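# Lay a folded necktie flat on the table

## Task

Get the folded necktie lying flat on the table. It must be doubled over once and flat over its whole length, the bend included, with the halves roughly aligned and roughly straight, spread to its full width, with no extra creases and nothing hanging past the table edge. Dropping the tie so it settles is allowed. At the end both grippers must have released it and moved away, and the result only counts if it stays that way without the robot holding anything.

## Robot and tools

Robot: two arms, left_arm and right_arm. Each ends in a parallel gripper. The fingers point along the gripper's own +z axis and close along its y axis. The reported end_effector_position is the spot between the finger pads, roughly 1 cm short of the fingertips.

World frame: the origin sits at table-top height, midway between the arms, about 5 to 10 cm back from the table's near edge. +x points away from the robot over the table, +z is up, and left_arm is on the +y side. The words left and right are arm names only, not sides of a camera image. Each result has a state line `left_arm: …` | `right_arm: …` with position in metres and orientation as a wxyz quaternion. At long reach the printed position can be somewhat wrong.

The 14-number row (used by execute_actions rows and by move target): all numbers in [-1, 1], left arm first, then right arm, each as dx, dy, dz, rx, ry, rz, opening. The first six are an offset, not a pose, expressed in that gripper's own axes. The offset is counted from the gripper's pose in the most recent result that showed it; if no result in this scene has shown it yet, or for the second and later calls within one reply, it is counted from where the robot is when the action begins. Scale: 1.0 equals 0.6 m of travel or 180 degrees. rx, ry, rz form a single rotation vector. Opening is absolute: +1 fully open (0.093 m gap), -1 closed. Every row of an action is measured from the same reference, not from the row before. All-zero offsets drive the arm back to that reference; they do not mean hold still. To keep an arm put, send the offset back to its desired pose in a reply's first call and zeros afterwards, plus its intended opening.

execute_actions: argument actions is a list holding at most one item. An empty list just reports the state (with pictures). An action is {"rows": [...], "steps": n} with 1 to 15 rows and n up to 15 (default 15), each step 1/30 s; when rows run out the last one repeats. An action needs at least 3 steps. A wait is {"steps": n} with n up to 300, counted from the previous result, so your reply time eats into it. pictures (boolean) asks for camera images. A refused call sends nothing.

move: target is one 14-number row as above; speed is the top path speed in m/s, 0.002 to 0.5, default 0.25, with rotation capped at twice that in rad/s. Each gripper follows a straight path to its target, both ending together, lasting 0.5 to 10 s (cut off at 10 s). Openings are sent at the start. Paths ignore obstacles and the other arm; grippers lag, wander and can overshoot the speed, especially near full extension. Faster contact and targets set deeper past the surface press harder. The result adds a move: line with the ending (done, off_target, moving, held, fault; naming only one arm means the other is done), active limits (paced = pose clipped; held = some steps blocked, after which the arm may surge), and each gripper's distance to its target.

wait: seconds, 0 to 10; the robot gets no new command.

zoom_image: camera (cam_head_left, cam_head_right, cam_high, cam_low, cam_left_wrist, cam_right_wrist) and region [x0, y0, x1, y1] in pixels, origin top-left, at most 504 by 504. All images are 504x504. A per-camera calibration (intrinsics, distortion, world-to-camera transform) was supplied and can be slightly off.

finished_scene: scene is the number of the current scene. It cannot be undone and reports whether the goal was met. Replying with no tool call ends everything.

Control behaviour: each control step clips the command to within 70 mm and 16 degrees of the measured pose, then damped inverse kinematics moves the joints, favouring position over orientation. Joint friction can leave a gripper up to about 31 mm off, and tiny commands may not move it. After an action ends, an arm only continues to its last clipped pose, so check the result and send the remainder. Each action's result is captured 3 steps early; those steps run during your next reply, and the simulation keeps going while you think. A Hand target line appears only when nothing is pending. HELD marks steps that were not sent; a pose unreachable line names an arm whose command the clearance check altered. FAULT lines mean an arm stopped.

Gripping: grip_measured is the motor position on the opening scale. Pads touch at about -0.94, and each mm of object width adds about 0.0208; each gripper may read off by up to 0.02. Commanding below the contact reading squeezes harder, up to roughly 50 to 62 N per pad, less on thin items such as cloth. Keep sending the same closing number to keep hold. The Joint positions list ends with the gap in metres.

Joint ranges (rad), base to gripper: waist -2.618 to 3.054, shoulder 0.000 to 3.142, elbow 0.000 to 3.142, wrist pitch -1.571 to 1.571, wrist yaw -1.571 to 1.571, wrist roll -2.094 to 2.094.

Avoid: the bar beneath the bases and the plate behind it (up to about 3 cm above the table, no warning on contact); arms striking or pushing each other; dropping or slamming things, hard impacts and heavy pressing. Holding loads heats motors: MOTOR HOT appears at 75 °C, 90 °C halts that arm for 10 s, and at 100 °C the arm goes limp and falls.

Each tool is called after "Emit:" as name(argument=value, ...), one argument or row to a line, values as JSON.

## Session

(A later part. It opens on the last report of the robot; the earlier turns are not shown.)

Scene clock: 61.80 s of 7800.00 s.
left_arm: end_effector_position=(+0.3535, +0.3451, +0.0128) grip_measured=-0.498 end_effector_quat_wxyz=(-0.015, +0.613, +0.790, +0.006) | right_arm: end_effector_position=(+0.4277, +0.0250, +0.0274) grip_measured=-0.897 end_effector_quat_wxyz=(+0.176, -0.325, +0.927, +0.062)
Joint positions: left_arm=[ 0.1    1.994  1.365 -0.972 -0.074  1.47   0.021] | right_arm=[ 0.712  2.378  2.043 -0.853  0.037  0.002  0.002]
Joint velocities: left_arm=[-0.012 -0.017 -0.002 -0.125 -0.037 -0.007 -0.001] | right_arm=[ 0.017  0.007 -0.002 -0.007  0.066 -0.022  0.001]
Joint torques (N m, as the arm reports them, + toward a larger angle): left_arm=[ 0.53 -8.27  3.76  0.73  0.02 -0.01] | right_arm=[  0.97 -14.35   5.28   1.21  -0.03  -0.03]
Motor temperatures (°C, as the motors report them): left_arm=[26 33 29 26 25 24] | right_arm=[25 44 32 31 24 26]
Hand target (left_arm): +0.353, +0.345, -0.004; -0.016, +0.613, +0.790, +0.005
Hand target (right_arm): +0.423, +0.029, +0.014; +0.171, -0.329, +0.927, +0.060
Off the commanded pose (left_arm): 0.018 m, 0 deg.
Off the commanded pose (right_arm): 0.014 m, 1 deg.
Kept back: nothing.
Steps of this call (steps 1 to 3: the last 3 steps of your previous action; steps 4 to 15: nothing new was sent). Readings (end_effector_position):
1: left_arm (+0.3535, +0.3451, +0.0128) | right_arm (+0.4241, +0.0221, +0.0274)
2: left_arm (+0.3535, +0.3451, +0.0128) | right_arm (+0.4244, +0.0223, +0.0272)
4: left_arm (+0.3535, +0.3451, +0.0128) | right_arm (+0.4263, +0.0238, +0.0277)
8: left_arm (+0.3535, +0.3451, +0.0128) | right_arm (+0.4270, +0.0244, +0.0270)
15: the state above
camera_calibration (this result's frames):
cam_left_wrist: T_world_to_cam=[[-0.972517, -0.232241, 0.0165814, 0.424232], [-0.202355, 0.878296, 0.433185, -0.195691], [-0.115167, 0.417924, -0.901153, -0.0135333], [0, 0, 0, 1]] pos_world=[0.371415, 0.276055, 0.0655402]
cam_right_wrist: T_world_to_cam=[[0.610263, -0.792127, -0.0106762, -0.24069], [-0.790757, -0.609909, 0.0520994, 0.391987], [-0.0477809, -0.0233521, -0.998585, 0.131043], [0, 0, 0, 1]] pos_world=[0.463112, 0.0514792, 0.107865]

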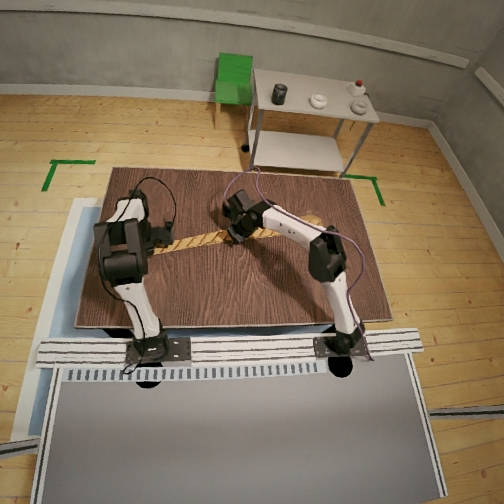

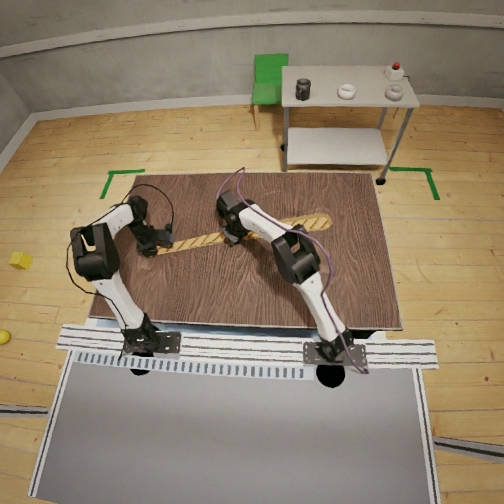

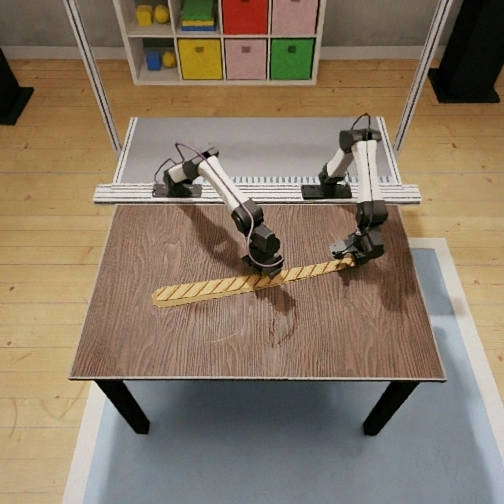

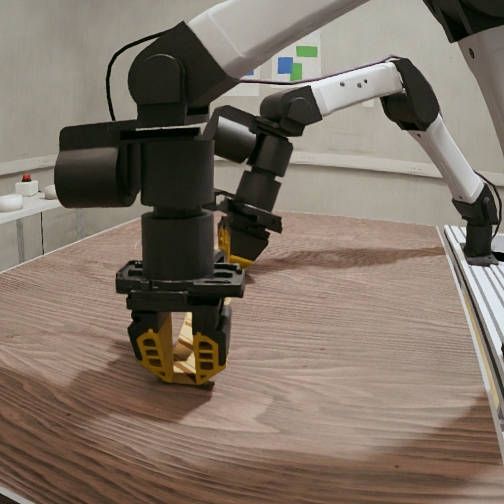

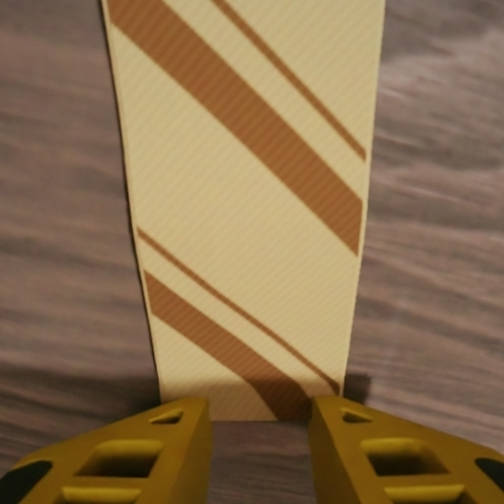

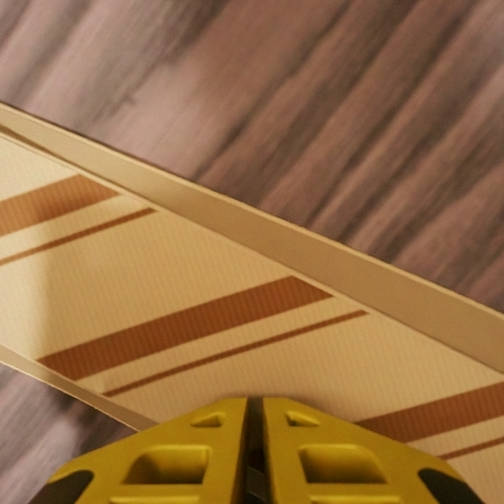

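Emit:
move(
  target=[0,0,-0.1,0,0,0,-0.5, -0.034,0,-0.093,0,0,0,-0.9],
  speed=0.15,
)

Emit:
move(
  target=[0.03,-0.2,-0.14,0,0,0,-0.5, 0.36,-0.1,-0.3,0,0,0,-0.9],
  speed=0.35,
)

Emit:
zoom_image(
  camera="cam_low",
  region=[110, 210, 310, 410],
)

Emit:
zoom_image(
  camera="cam_high",
  region=[140, 220, 380, 330],
)

Emit:
zoom_image(
  camera="cam_low",
  region=[145, 325, 235, 400],
)

Scene clock: 63.13 s of 7800.00 s.
left_arm: end_effector_position=(+0.3531, +0.3476, +0.0683) grip_measured=-0.498 end_effector_quat_wxyz=(-0.017, +0.612, +0.790, +0.004) | right_arm: end_effector_position=(+0.4265, +0.0217, +0.0784) grip_measured=-0.897 end_effector_quat_wxyz=(+0.170, -0.326, +0.928, +0.060)
Joint positions: left_arm=[ 0.1    1.943  1.521 -1.185 -0.074  1.468  0.021] | right_arm=[ 0.712  2.378  2.25  -1.073  0.037  0.002  0.002]
Joint velocities: left_arm=[ 0.002  0.017  0.002 -0.037 -0.037 -0.037 -0.001] | right_arm=[ 0.007 -0.007  0.012 -0.066 -0.081 -0.022 -0.   ]
Joint torques (N m, as the arm reports them, + toward a larger angle): left_arm=[ -0.38 -10.61   8.55   0.     0.03  -0.11] | right_arm=[  0.26 -16.29   8.13   0.91  -0.07  -0.03]
Motor temperatures (°C, as the motors report them): left_arm=[26 33 29 26 25 24] | right_arm=[25 44 32 31 24 26]
Hand target (left_arm): +0.355, +0.344, +0.073; -0.015, +0.613, +0.790, +0.006
Hand target (right_arm): +0.427, +0.023, +0.087; +0.176, -0.325, +0.927, +0.062
Off the commanded pose (left_arm): 0.006 m, 0 deg.
Off the commanded pose (right_arm): 0.009 m, 1 deg.
Kept back: nothing.
move: done
camera_calibration (this result's frames):
cam_left_wrist: T_world_to_cam=[[-0.971943, -0.23424, 0.0214136, 0.423668], [-0.202044, 0.878018, 0.433893, -0.222064], [-0.120436, 0.417392, -0.90071, 0.0373967], [0, 0, 0, 1]] pos_world=[0.371418, 0.278607, 0.120963]
cam_right_wrist: T_world_to_cam=[[0.610513, -0.79194, -0.010235, -0.242154], [-0.789899, -0.609779, 0.0650323, 0.384959], [-0.0577428, -0.0316184, -0.997831, 0.186194], [0, 0, 0, 1]] pos_world=[0.462668, 0.0488558, 0.158277]

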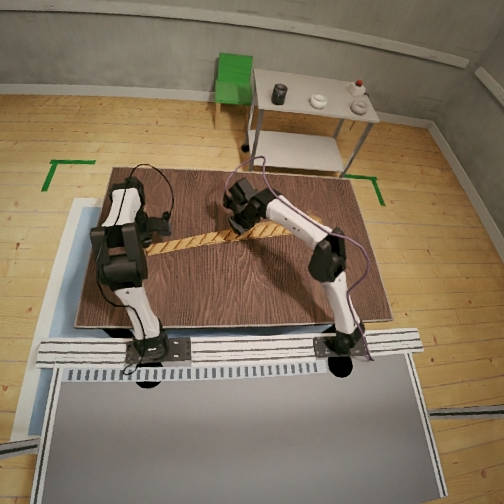

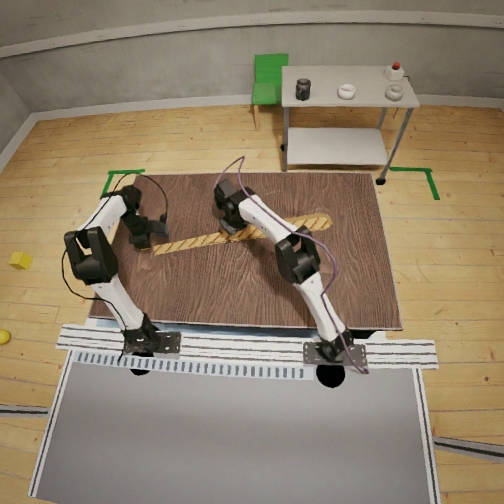

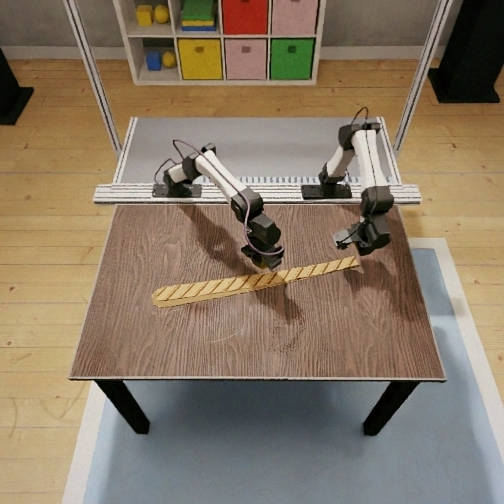

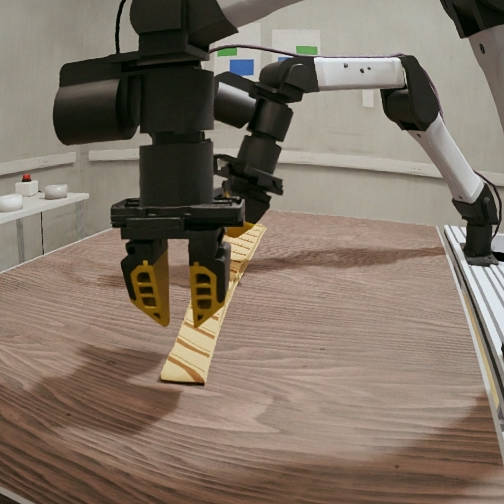

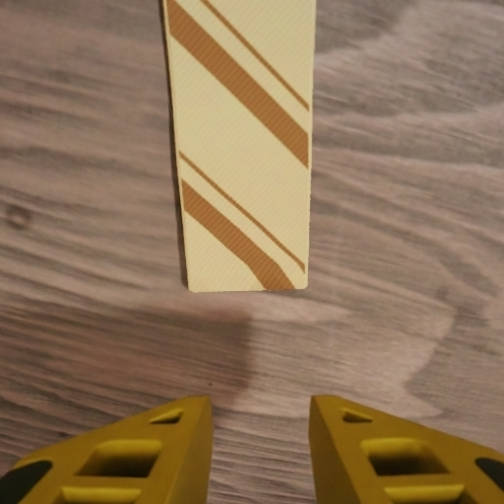

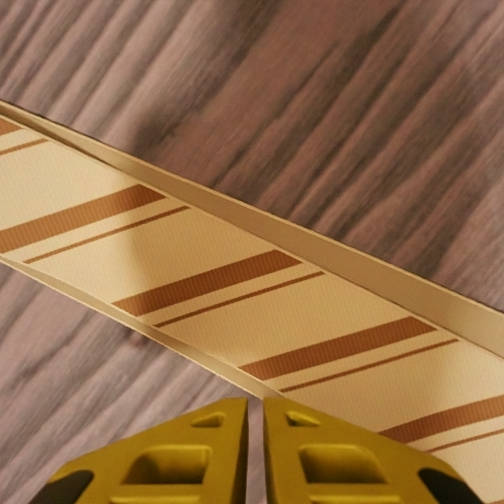

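Scene clock: 64.60 s of 7800.00 s.
left_arm: end_effector_position=(+0.2420, +0.3348, +0.1582) grip_measured=-0.498 end_effector_quat_wxyz=(-0.008, +0.612, +0.791, +0.013) | right_arm: end_effector_position=(+0.2607, -0.1898, +0.1728) grip_measured=-0.897 end_effector_quat_wxyz=(+0.180, -0.323, +0.928, +0.054)
Joint positions: left_arm=[ 0.1    1.484  1.361 -1.458 -0.074  1.468  0.021] | right_arm=[ 0.487  1.314  1.268 -1.138 -0.029 -0.204  0.002]
Joint velocities: left_arm=[-0.017 -0.022 -0.002 -0.037  0.081 -0.051  0.001] | right_arm=[-0.012  0.012 -0.017  0.051  0.051 -0.051  0.   ]
Joint torques (N m, as the arm reports them, + toward a larger angle): left_arm=[ 0.85 -6.12  5.64  0.05  0.03  0.03] | right_arm=[-0.38 -6.06  5.74  0.93 -0.28 -0.11]
Motor temperatures (°C, as the motors report them): left_arm=[26 33 29 26 25 24] | right_arm=[25 44 32 31 24 26]
Hand target (left_arm): +0.235, +0.335, +0.154; -0.017, +0.612, +0.790, +0.004
Hand target (right_arm): +0.255, -0.191, +0.169; +0.169, -0.326, +0.928, +0.059
Off the commanded pose (left_arm): 0.009 m, 2 deg.
Off the commanded pose (right_arm): 0.005 m, 1 deg.
Kept back: nothing.
move: done
camera_calibration (this result's frames):
cam_left_wrist: T_world_to_cam=[[-0.971975, -0.235038, -0.00477079, 0.315151], [-0.213986, 0.87615, 0.431939, -0.268454], [-0.0973419, 0.420854, -0.90189, 0.103748], [0, 0, 0, 1]] pos_world=[0.258972, 0.265615, 0.211028]
cam_right_wrist: T_world_to_cam=[[0.603411, -0.797405, 0.00630924, -0.309552], [-0.796616, -0.602419, 0.0499547, 0.124686], [-0.0360333, -0.0351693, -0.998732, 0.257955], [0, 0, 0, 1]] pos_world=[0.295409, -0.162653, 0.253352]

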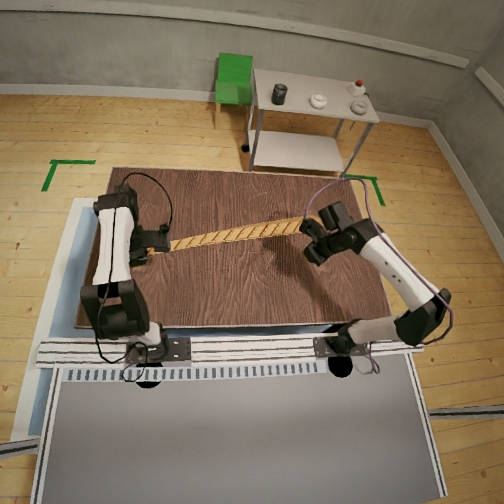

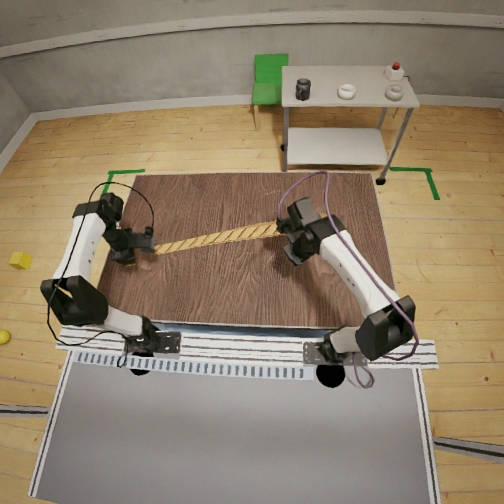

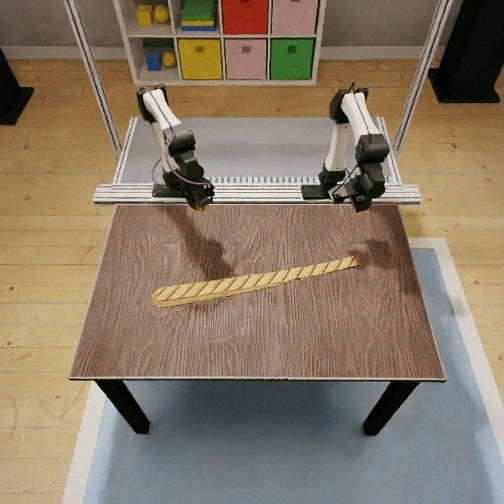

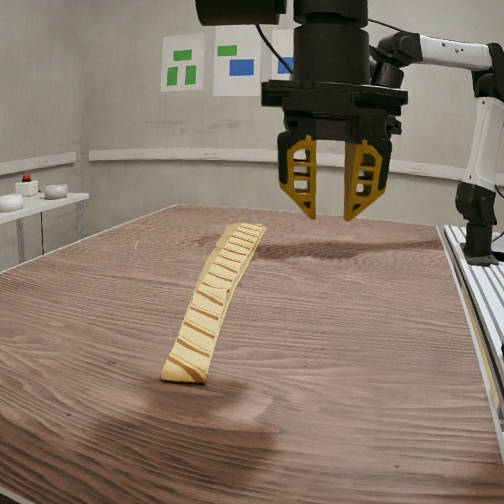

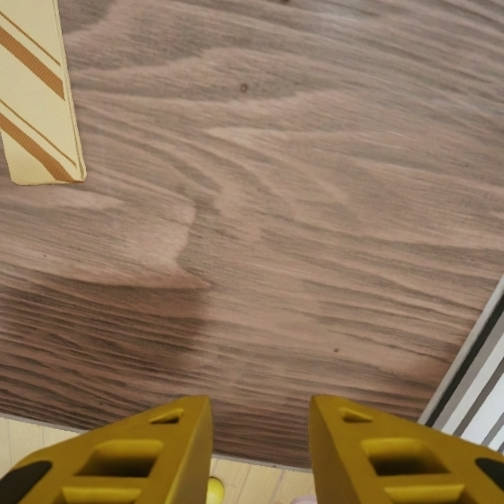

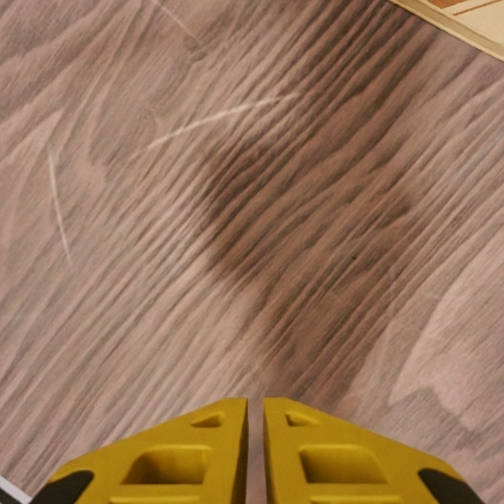

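Region (110, 210, 310, 410) of cam_low's 504x504 image, scaled by 2.520, with more detail than that image has.

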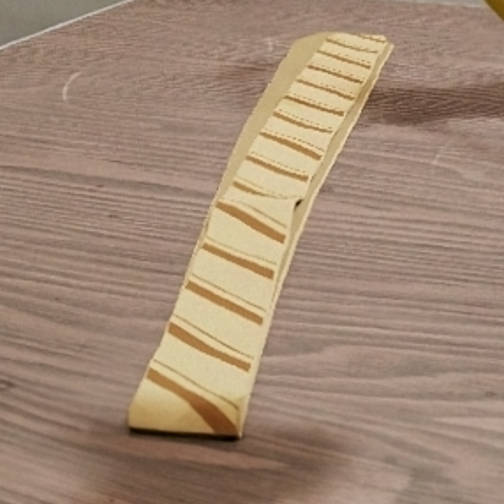

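Region (140, 220, 380, 330) of cam_high's 504x504 image, scaled by 2.100, with more detail than that image has; it fills the top 231 rows of this view, and the rest is white.

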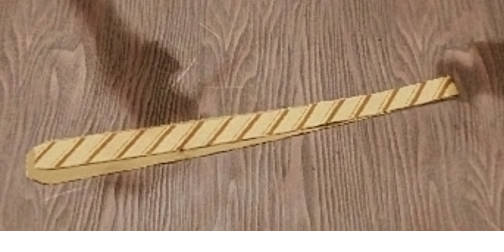

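Region (145, 325, 235, 400) of cam_low's 504x504 image, scaled by 5.600, with more detail than that image has.

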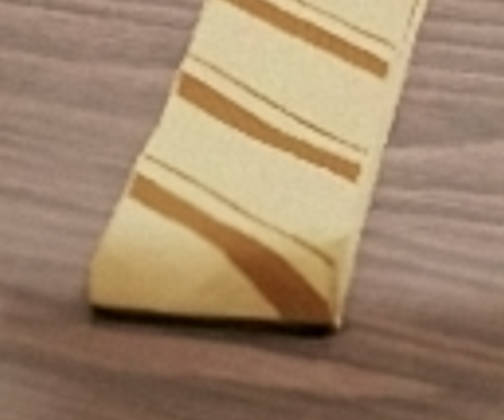

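Emit:
move(
  target=[-0.0365,0.202,0.19,-0.003,0,0,-0.5, -0.0945,-0.4032,0.2558,0.0314,0.0755,0.1384,-0.9],
  speed=0.35,
)

Scene clock: 68.27 s of 7800.00 s.
left_arm: end_effector_position=(+0.3554, +0.3469, +0.0441) grip_measured=-0.498 end_effector_quat_wxyz=(-0.013, +0.611, +0.792, +0.008) | right_arm: end_effector_position=(+0.4945, -0.3150, +0.0490) grip_measured=-0.897 end_effector_quat_wxyz=(+0.067, -0.113, +0.991, +0.010)
Joint positions: left_arm=[ 0.1    1.961  1.448 -1.084 -0.074  1.465  0.021] | right_arm=[ 0.032  2.352  2.178 -1.239 -0.011 -0.217  0.002]
Joint velocities: left_arm=[-0.007  0.002 -0.012  0.022 -0.022 -0.022 -0.002] | right_arm=[ 0.012  0.007  0.002 -0.051 -0.022 -0.081 -0.001]
Joint torques (N m, as the arm reports them, + toward a larger angle): left_arm=[-0.5  -9.71  8.84  0.3   0.02 -0.11] | right_arm=[  0.45 -14.85   7.85   0.48  -0.02   0.01]
Motor temperatures (°C, as the motors report them): left_arm=[26 33 29 26 25 24] | right_arm=[25 44 32 31 24 26]
Hand target (left_arm): +0.365, +0.344, +0.045; -0.005, +0.612, +0.791, +0.017
Hand target (right_arm): +0.495, -0.314, +0.053; +0.067, -0.112, +0.991, +0.006
Off the commanded pose (left_arm): 0.010 m, 1 deg.
Off the commanded pose (right_arm): 0.007 m, 1 deg.
Kept back: nothing.
move: done
camera_calibration (this result's frames):
cam_left_wrist: T_world_to_cam=[[-0.971282, -0.237656, 0.0114504, 0.427633], [-0.209391, 0.876634, 0.433208, -0.207324], [-0.112992, 0.418369, -0.901221, 0.0132123], [0, 0, 0, 1]] pos_world=[0.373433, 0.277849, 0.096825]
cam_right_wrist: T_world_to_cam=[[0.206298, -0.978438, -0.00997246, -0.409566], [-0.936412, -0.200373, 0.288068, 0.425751], [-0.283855, -0.0500894, -0.957558, 0.254111], [0, 0, 0, 1]] pos_world=[0.555301, -0.302698, 0.116597]

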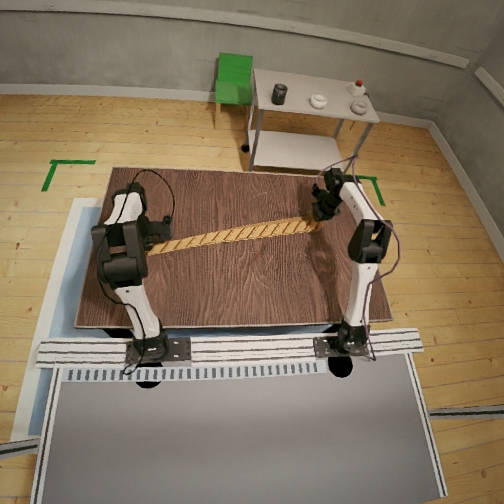

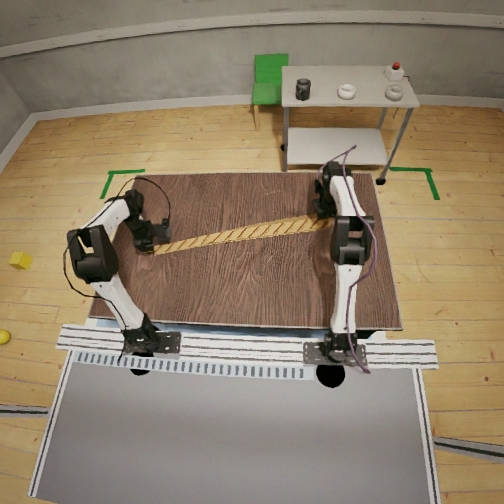

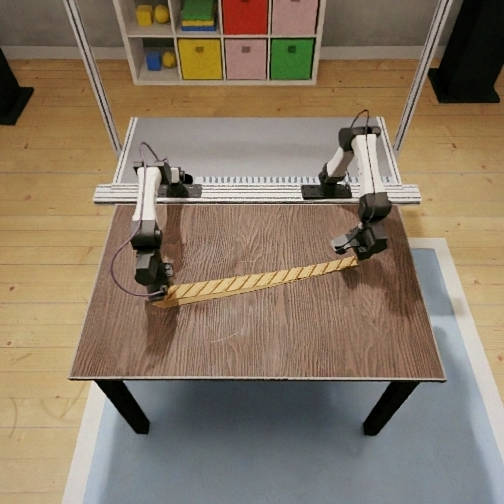

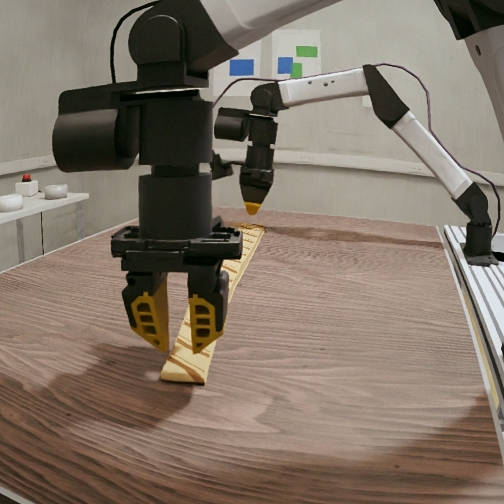

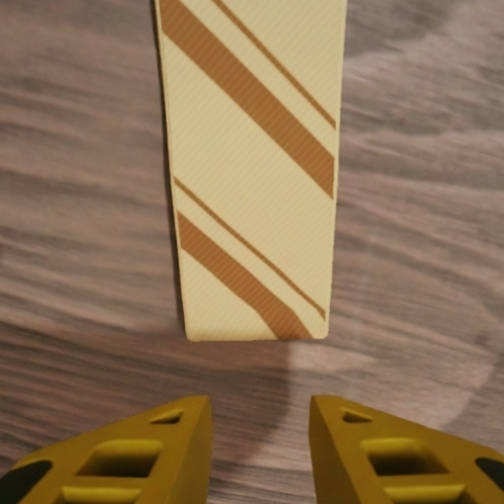

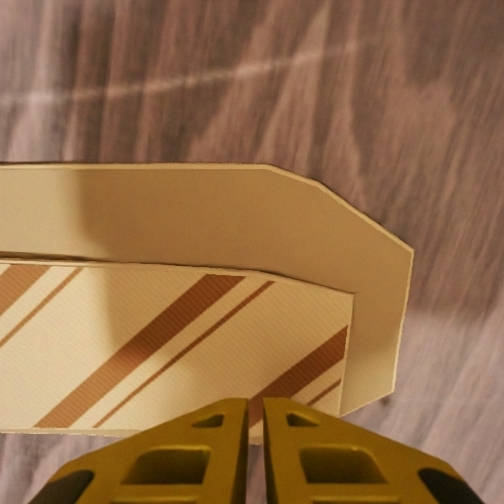

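Emit:
move(
  target=[-0.005,0.005,0.083,-0.002,0,0,-0.5, 0.008,-0.003,0.058,0,0,0,-0.9],
  speed=0.06,
)

Scene clock: 69.57 s of 7800.00 s.
left_arm: end_effector_position=(+0.3554, +0.3456, +0.0129) grip_measured=-0.498 end_effector_quat_wxyz=(-0.013, +0.611, +0.792, +0.008) | right_arm: end_effector_position=(+0.4940, -0.3145, +0.0242) grip_measured=-0.897 end_effector_quat_wxyz=(+0.067, -0.113, +0.991, +0.010)
Joint positions: left_arm=[ 0.1    1.996  1.367 -0.967 -0.075  1.465  0.021] | right_arm=[ 0.032  2.352  2.08  -1.142 -0.011 -0.217  0.002]
Joint velocities: left_arm=[-0.017 -0.007 -0.002  0.007 -0.022 -0.007  0.001] | right_arm=[-0.012  0.007 -0.017 -0.007 -0.022 -0.022 -0.   ]
Joint torques (N m, as the arm reports them, + toward a larger angle): left_arm=[ 0.35 -8.03  3.99  0.8   0.03 -0.03] | right_arm=[ -0.28 -14.46   4.42   0.91  -0.13  -0.09]
Motor temperatures (°C, as the motors report them): left_arm=[26 33 29 26 25 24] | right_arm=[25 44 32 31 24 26]
Hand target (left_arm): +0.357, +0.345, -0.005; -0.012, +0.611, +0.792, +0.009
Hand target (right_arm): +0.495, -0.316, +0.014; +0.066, -0.113, +0.991, +0.010
Off the commanded pose (left_arm): 0.019 m, 0 deg.
Off the commanded pose (right_arm): 0.011 m, 0 deg.
Kept back: nothing.
move: off_target (left_arm, right_arm)
camera_calibration (this result's frames):
cam_left_wrist: T_world_to_cam=[[-0.971282, -0.237711, 0.0102433, 0.427724], [-0.209871, 0.876223, 0.433806, -0.192399], [-0.112096, 0.419198, -0.900948, -0.014961], [0, 0, 0, 1]] pos_world=[0.373385, 0.27653, 0.0656033]
cam_right_wrist: T_world_to_cam=[[0.205942, -0.978511, -0.0102473, -0.409006], [-0.936149, -0.200054, 0.289144, 0.432462], [-0.28498, -0.0499538, -0.957231, 0.230888], [0, 0, 0, 1]] pos_world=[0.554879, -0.302167, 0.0917786]

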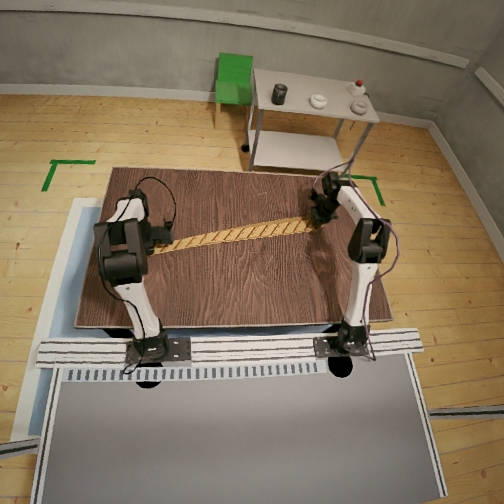

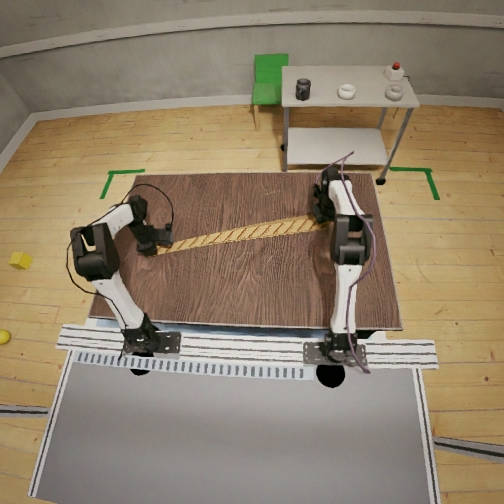

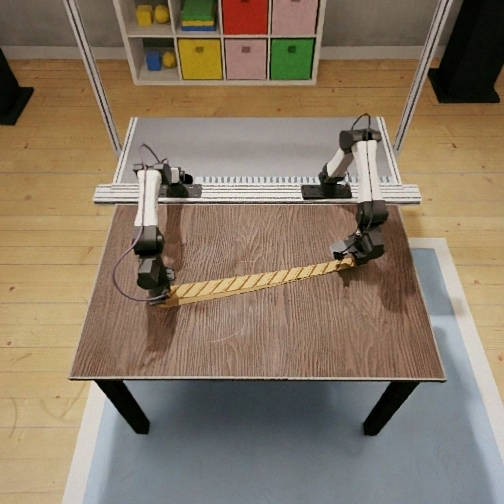

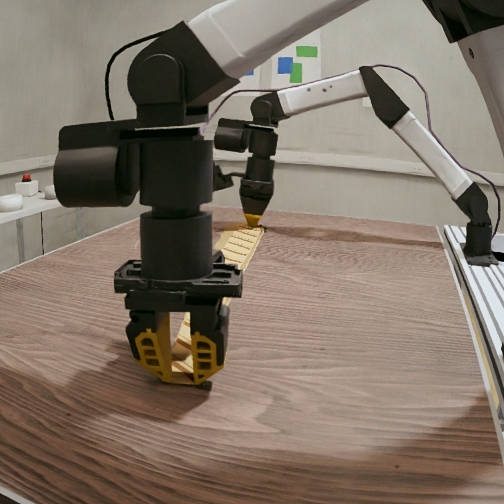

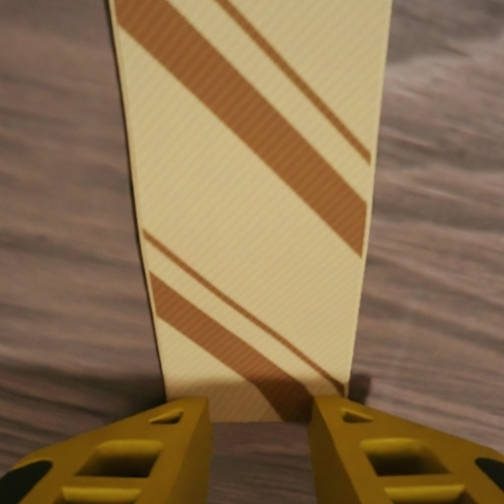

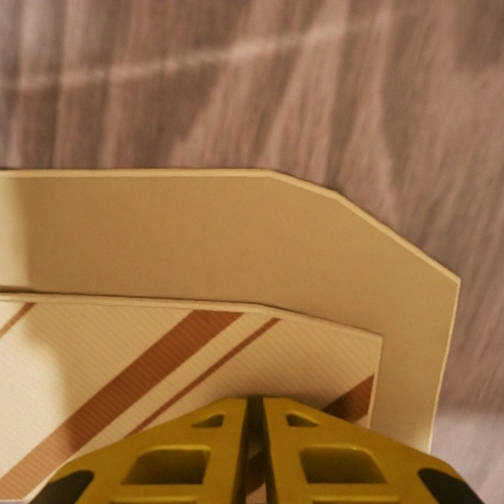

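Emit:
execute_actions(
  actions=[
    {"rows": [[0.003,0.003,0.032,0,0,0,-0.5, 0.001,-0.005,0.019,0,0,0,-0.9],[0.003,0.003,0.032,0,0,0,-0.5, -0.001,-0.007,0.02,0,0,0,-0.9],[0.003,0.003,0.032,0,0,0,-0.5, -0.003,-0.009,0.021,0,0,0,-0.9],[0.003,0.003,0.032,0,0,0,-0.5, -0.005,-0.011,0.021,0,0,0,-0.9],[0.003,0.003,0.032,0,0,0,-0.5, -0.007,-0.013,0.021,0,0,0,-0.9],[0.003,0.003,0.032,0,0,0,-0.5, -0.009,-0.015,0.022,0,0,0,-0.9],[0.003,0.003,0.032,0,0,0,-0.5, -0.011,-0.016,0.022,0,0,0,-0.9],[0.003,0.003,0.032,0,0,0,-0.5, -0.013,-0.017,0.022,0,0,0,-0.9],[0.003,0.003,0.032,0,0,0,-0.5, -0.015,-0.018,0.022,0,0,0,-0.9],[0.003,0.003,0.032,0,0,0,-0.5, -0.017,-0.019,0.023,0,0,0,-0.9],[0.003,0.003,0.032,0,0,0,-0.5, -0.019,-0.02,0.023,0,0,0,-0.9],[0.003,0.003,0.032,0,0,0,-0.5, -0.021,-0.021,0.023,0,0,0,-0.9],[0.003,0.003,0.032,0,0,0,-0.5, -0.023,-0.022,0.023,0,0,0,-0.9],[0.003,0.003,0.032,0,0,0,-0.5, -0.024,-0.022,0.024,0,0,0,-0.9],[0.003,0.003,0.032,0,0,0,-0.5, -0.025,-0.022,0.024,0,0,0,-0.9]], "steps": 15},
  ],
)

Emit:
wait(
  seconds=0.2,
)

Emit:
zoom_image(
  camera="cam_high",
  region=[140, 220, 380, 330],
)

Emit:
zoom_image(
  camera="cam_head_right",
  region=[150, 200, 340, 270],
)

Scene clock: 70.23 s of 7800.00 s.
left_arm: end_effector_position=(+0.3554, +0.3456, +0.0129) grip_measured=-0.498 end_effector_quat_wxyz=(-0.013, +0.611, +0.791, +0.008) | right_arm: end_effector_position=(+0.5060, -0.3175, +0.0244) grip_measured=-0.897 end_effector_quat_wxyz=(+0.074, -0.114, +0.991, +0.011)
Joint positions: left_arm=[ 0.1    1.996  1.367 -0.967 -0.075  1.466  0.021] | right_arm=[ 0.025  2.397  2.16  -1.162 -0.015 -0.226  0.002]
Joint velocities: left_arm=[-0.002 -0.017  0.002  0.007 -0.022  0.007  0.001] | right_arm=[-0.017  0.203  0.369 -0.081 -0.051 -0.022 -0.   ]
Joint torques (N m, as the arm reports them, + toward a larger angle): left_arm=[ 0.89 -8.06  3.79  0.78  0.03  0.03] | right_arm=[ -0.84 -12.79   6.94   0.79  -0.09  -0.09]
Motor temperatures (°C, as the motors report them): left_arm=[26 33 29 26 25 24] | right_arm=[25 44 32 31 24 26]
Steps of this call (steps 1 to 8: nothing new was sent; steps 9 to 20: the first 12 steps of this action). Readings (end_effector_position):
9: left_arm (+0.3554, +0.3456, +0.0129) | right_arm (+0.4940, -0.3145, +0.0242)
10: left_arm (+0.3554, +0.3456, +0.0129) | right_arm (+0.4940, -0.3145, +0.0242)
12: left_arm (+0.3554, +0.3456, +0.0129) | right_arm (+0.4940, -0.3146, +0.0242)
16: left_arm (+0.3554, +0.3456, +0.0129) | right_arm (+0.4987, -0.3160, +0.0242)
20: the state above

Scene clock: 70.53 s of 7800.00 s.
left_arm: end_effector_position=(+0.3554, +0.3456, +0.0129) grip_measured=-0.498 end_effector_quat_wxyz=(-0.013, +0.612, +0.791, +0.008) | right_arm: end_effector_position=(+0.5109, -0.3177, +0.0246) grip_measured=-0.897 end_effector_quat_wxyz=(+0.074, -0.115, +0.990, +0.011)
Joint positions: left_arm=[ 0.1    1.996  1.367 -0.967 -0.075  1.466  0.021] | right_arm=[ 0.024  2.424  2.21  -1.184 -0.017 -0.229  0.002]
Joint velocities: left_arm=[-0.012  0.002  0.002 -0.022 -0.007 -0.037 -0.   ] | right_arm=[ 0.007  0.002 -0.007  0.022 -0.007 -0.022 -0.001]
Joint torques (N m, as the arm reports them, + toward a larger angle): left_arm=[ 0.89 -8.06  3.79  0.78  0.02  0.04] | right_arm=[ -0.86 -12.85   7.09   0.7   -0.1   -0.11]
Motor temperatures (°C, as the motors report them): left_arm=[26 33 29 26 25 24] | right_arm=[25 44 32 31 24 26]
Hand target (left_arm): +0.355, +0.348, -0.005; -0.014, +0.611, +0.792, +0.008
Hand target (right_arm): +0.513, -0.323, +0.012; +0.067, -0.113, +0.991, +0.010
Off the commanded pose (left_arm): 0.019 m, 0 deg.
Off the commanded pose (right_arm): 0.014 m, 1 deg.
Kept back: nothing.
Steps of this call (steps 1 to 3: the last 3 steps of your previous action; steps 4 to 9: nothing new was sent). Readings (end_effector_position):
1: left_arm (+0.3554, +0.3456, +0.0129) | right_arm (+0.5077, -0.3177, +0.0245)
2: left_arm (+0.3554, +0.3456, +0.0129) | right_arm (+0.5091, -0.3177, +0.0244)
4: left_arm (+0.3554, +0.3456, +0.0129) | right_arm (+0.5109, -0.3176, +0.0244)
8: left_arm (+0.3554, +0.3456, +0.0129) | right_arm (+0.5109, -0.3176, +0.0245)
9: the state above
camera_calibration (this result's frames):
cam_left_wrist: T_world_to_cam=[[-0.971643, -0.236229, 0.0102907, 0.42734], [-0.208515, 0.876549, 0.4338, -0.192993], [-0.111496, 0.419353, -0.90095, -0.0152276], [0, 0, 0, 1]] pos_world=[0.373282, 0.276504, 0.0656036]
cam_right_wrist: T_world_to_cam=[[0.210153, -0.977609, -0.0108065, -0.41743], [-0.939674, -0.205025, 0.27382, 0.448138], [-0.269905, -0.0473896, -0.96172, 0.229156], [0, 0, 0, 1]] pos_world=[0.570678, -0.305344, 0.093164]

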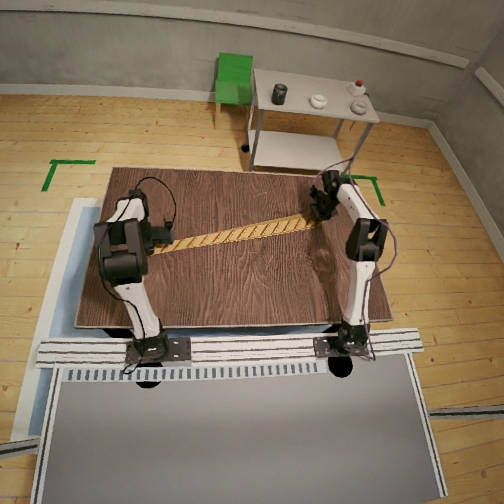

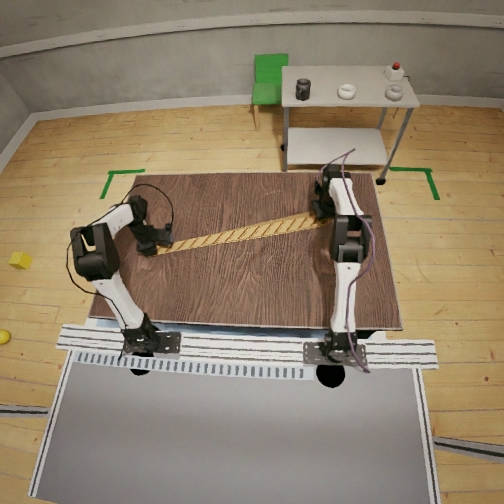

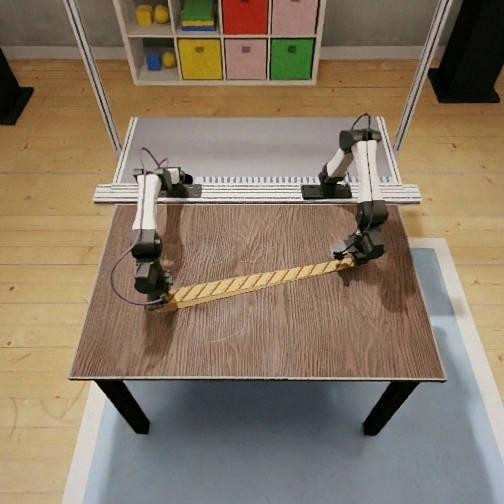

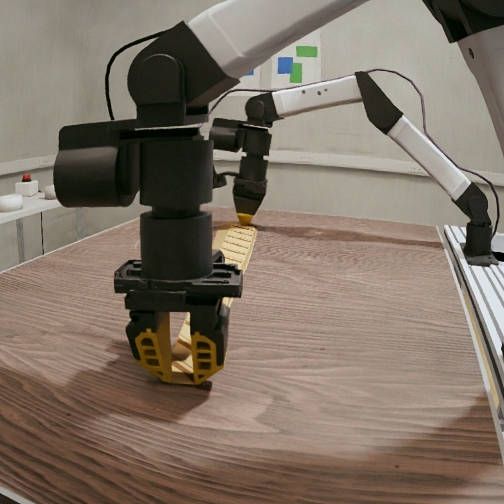

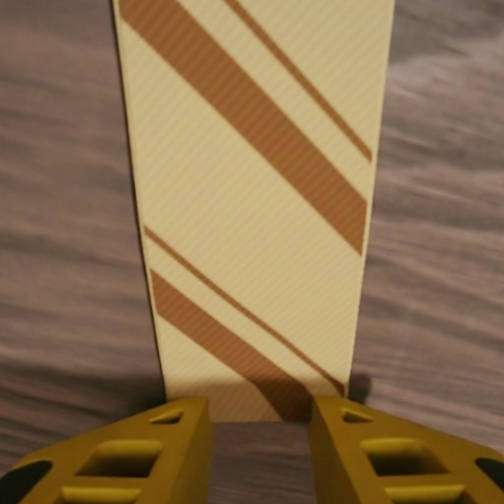

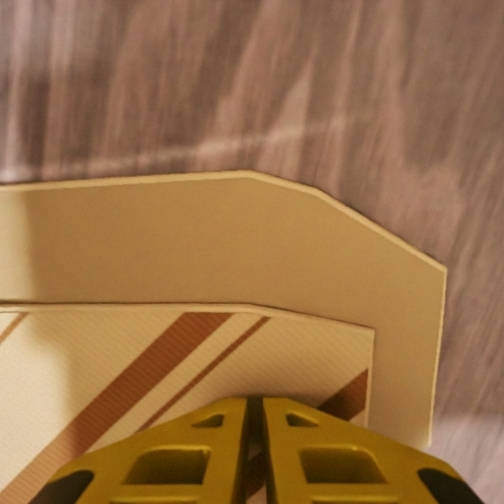

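Region (140, 220, 380, 330) of cam_high's 504x504 image, scaled by 2.100, with more detail than that image has; it fills the top 231 rows of this view, and the rest is white.

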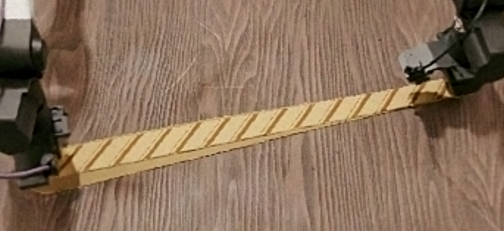

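Region (150, 200, 340, 270) of cam_head_right's 504x504 image, scaled by 2.653, with more detail than that image has; it fills the top 186 rows of this view, and the rest is white.

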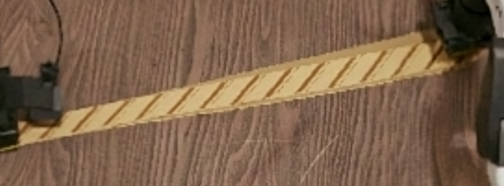

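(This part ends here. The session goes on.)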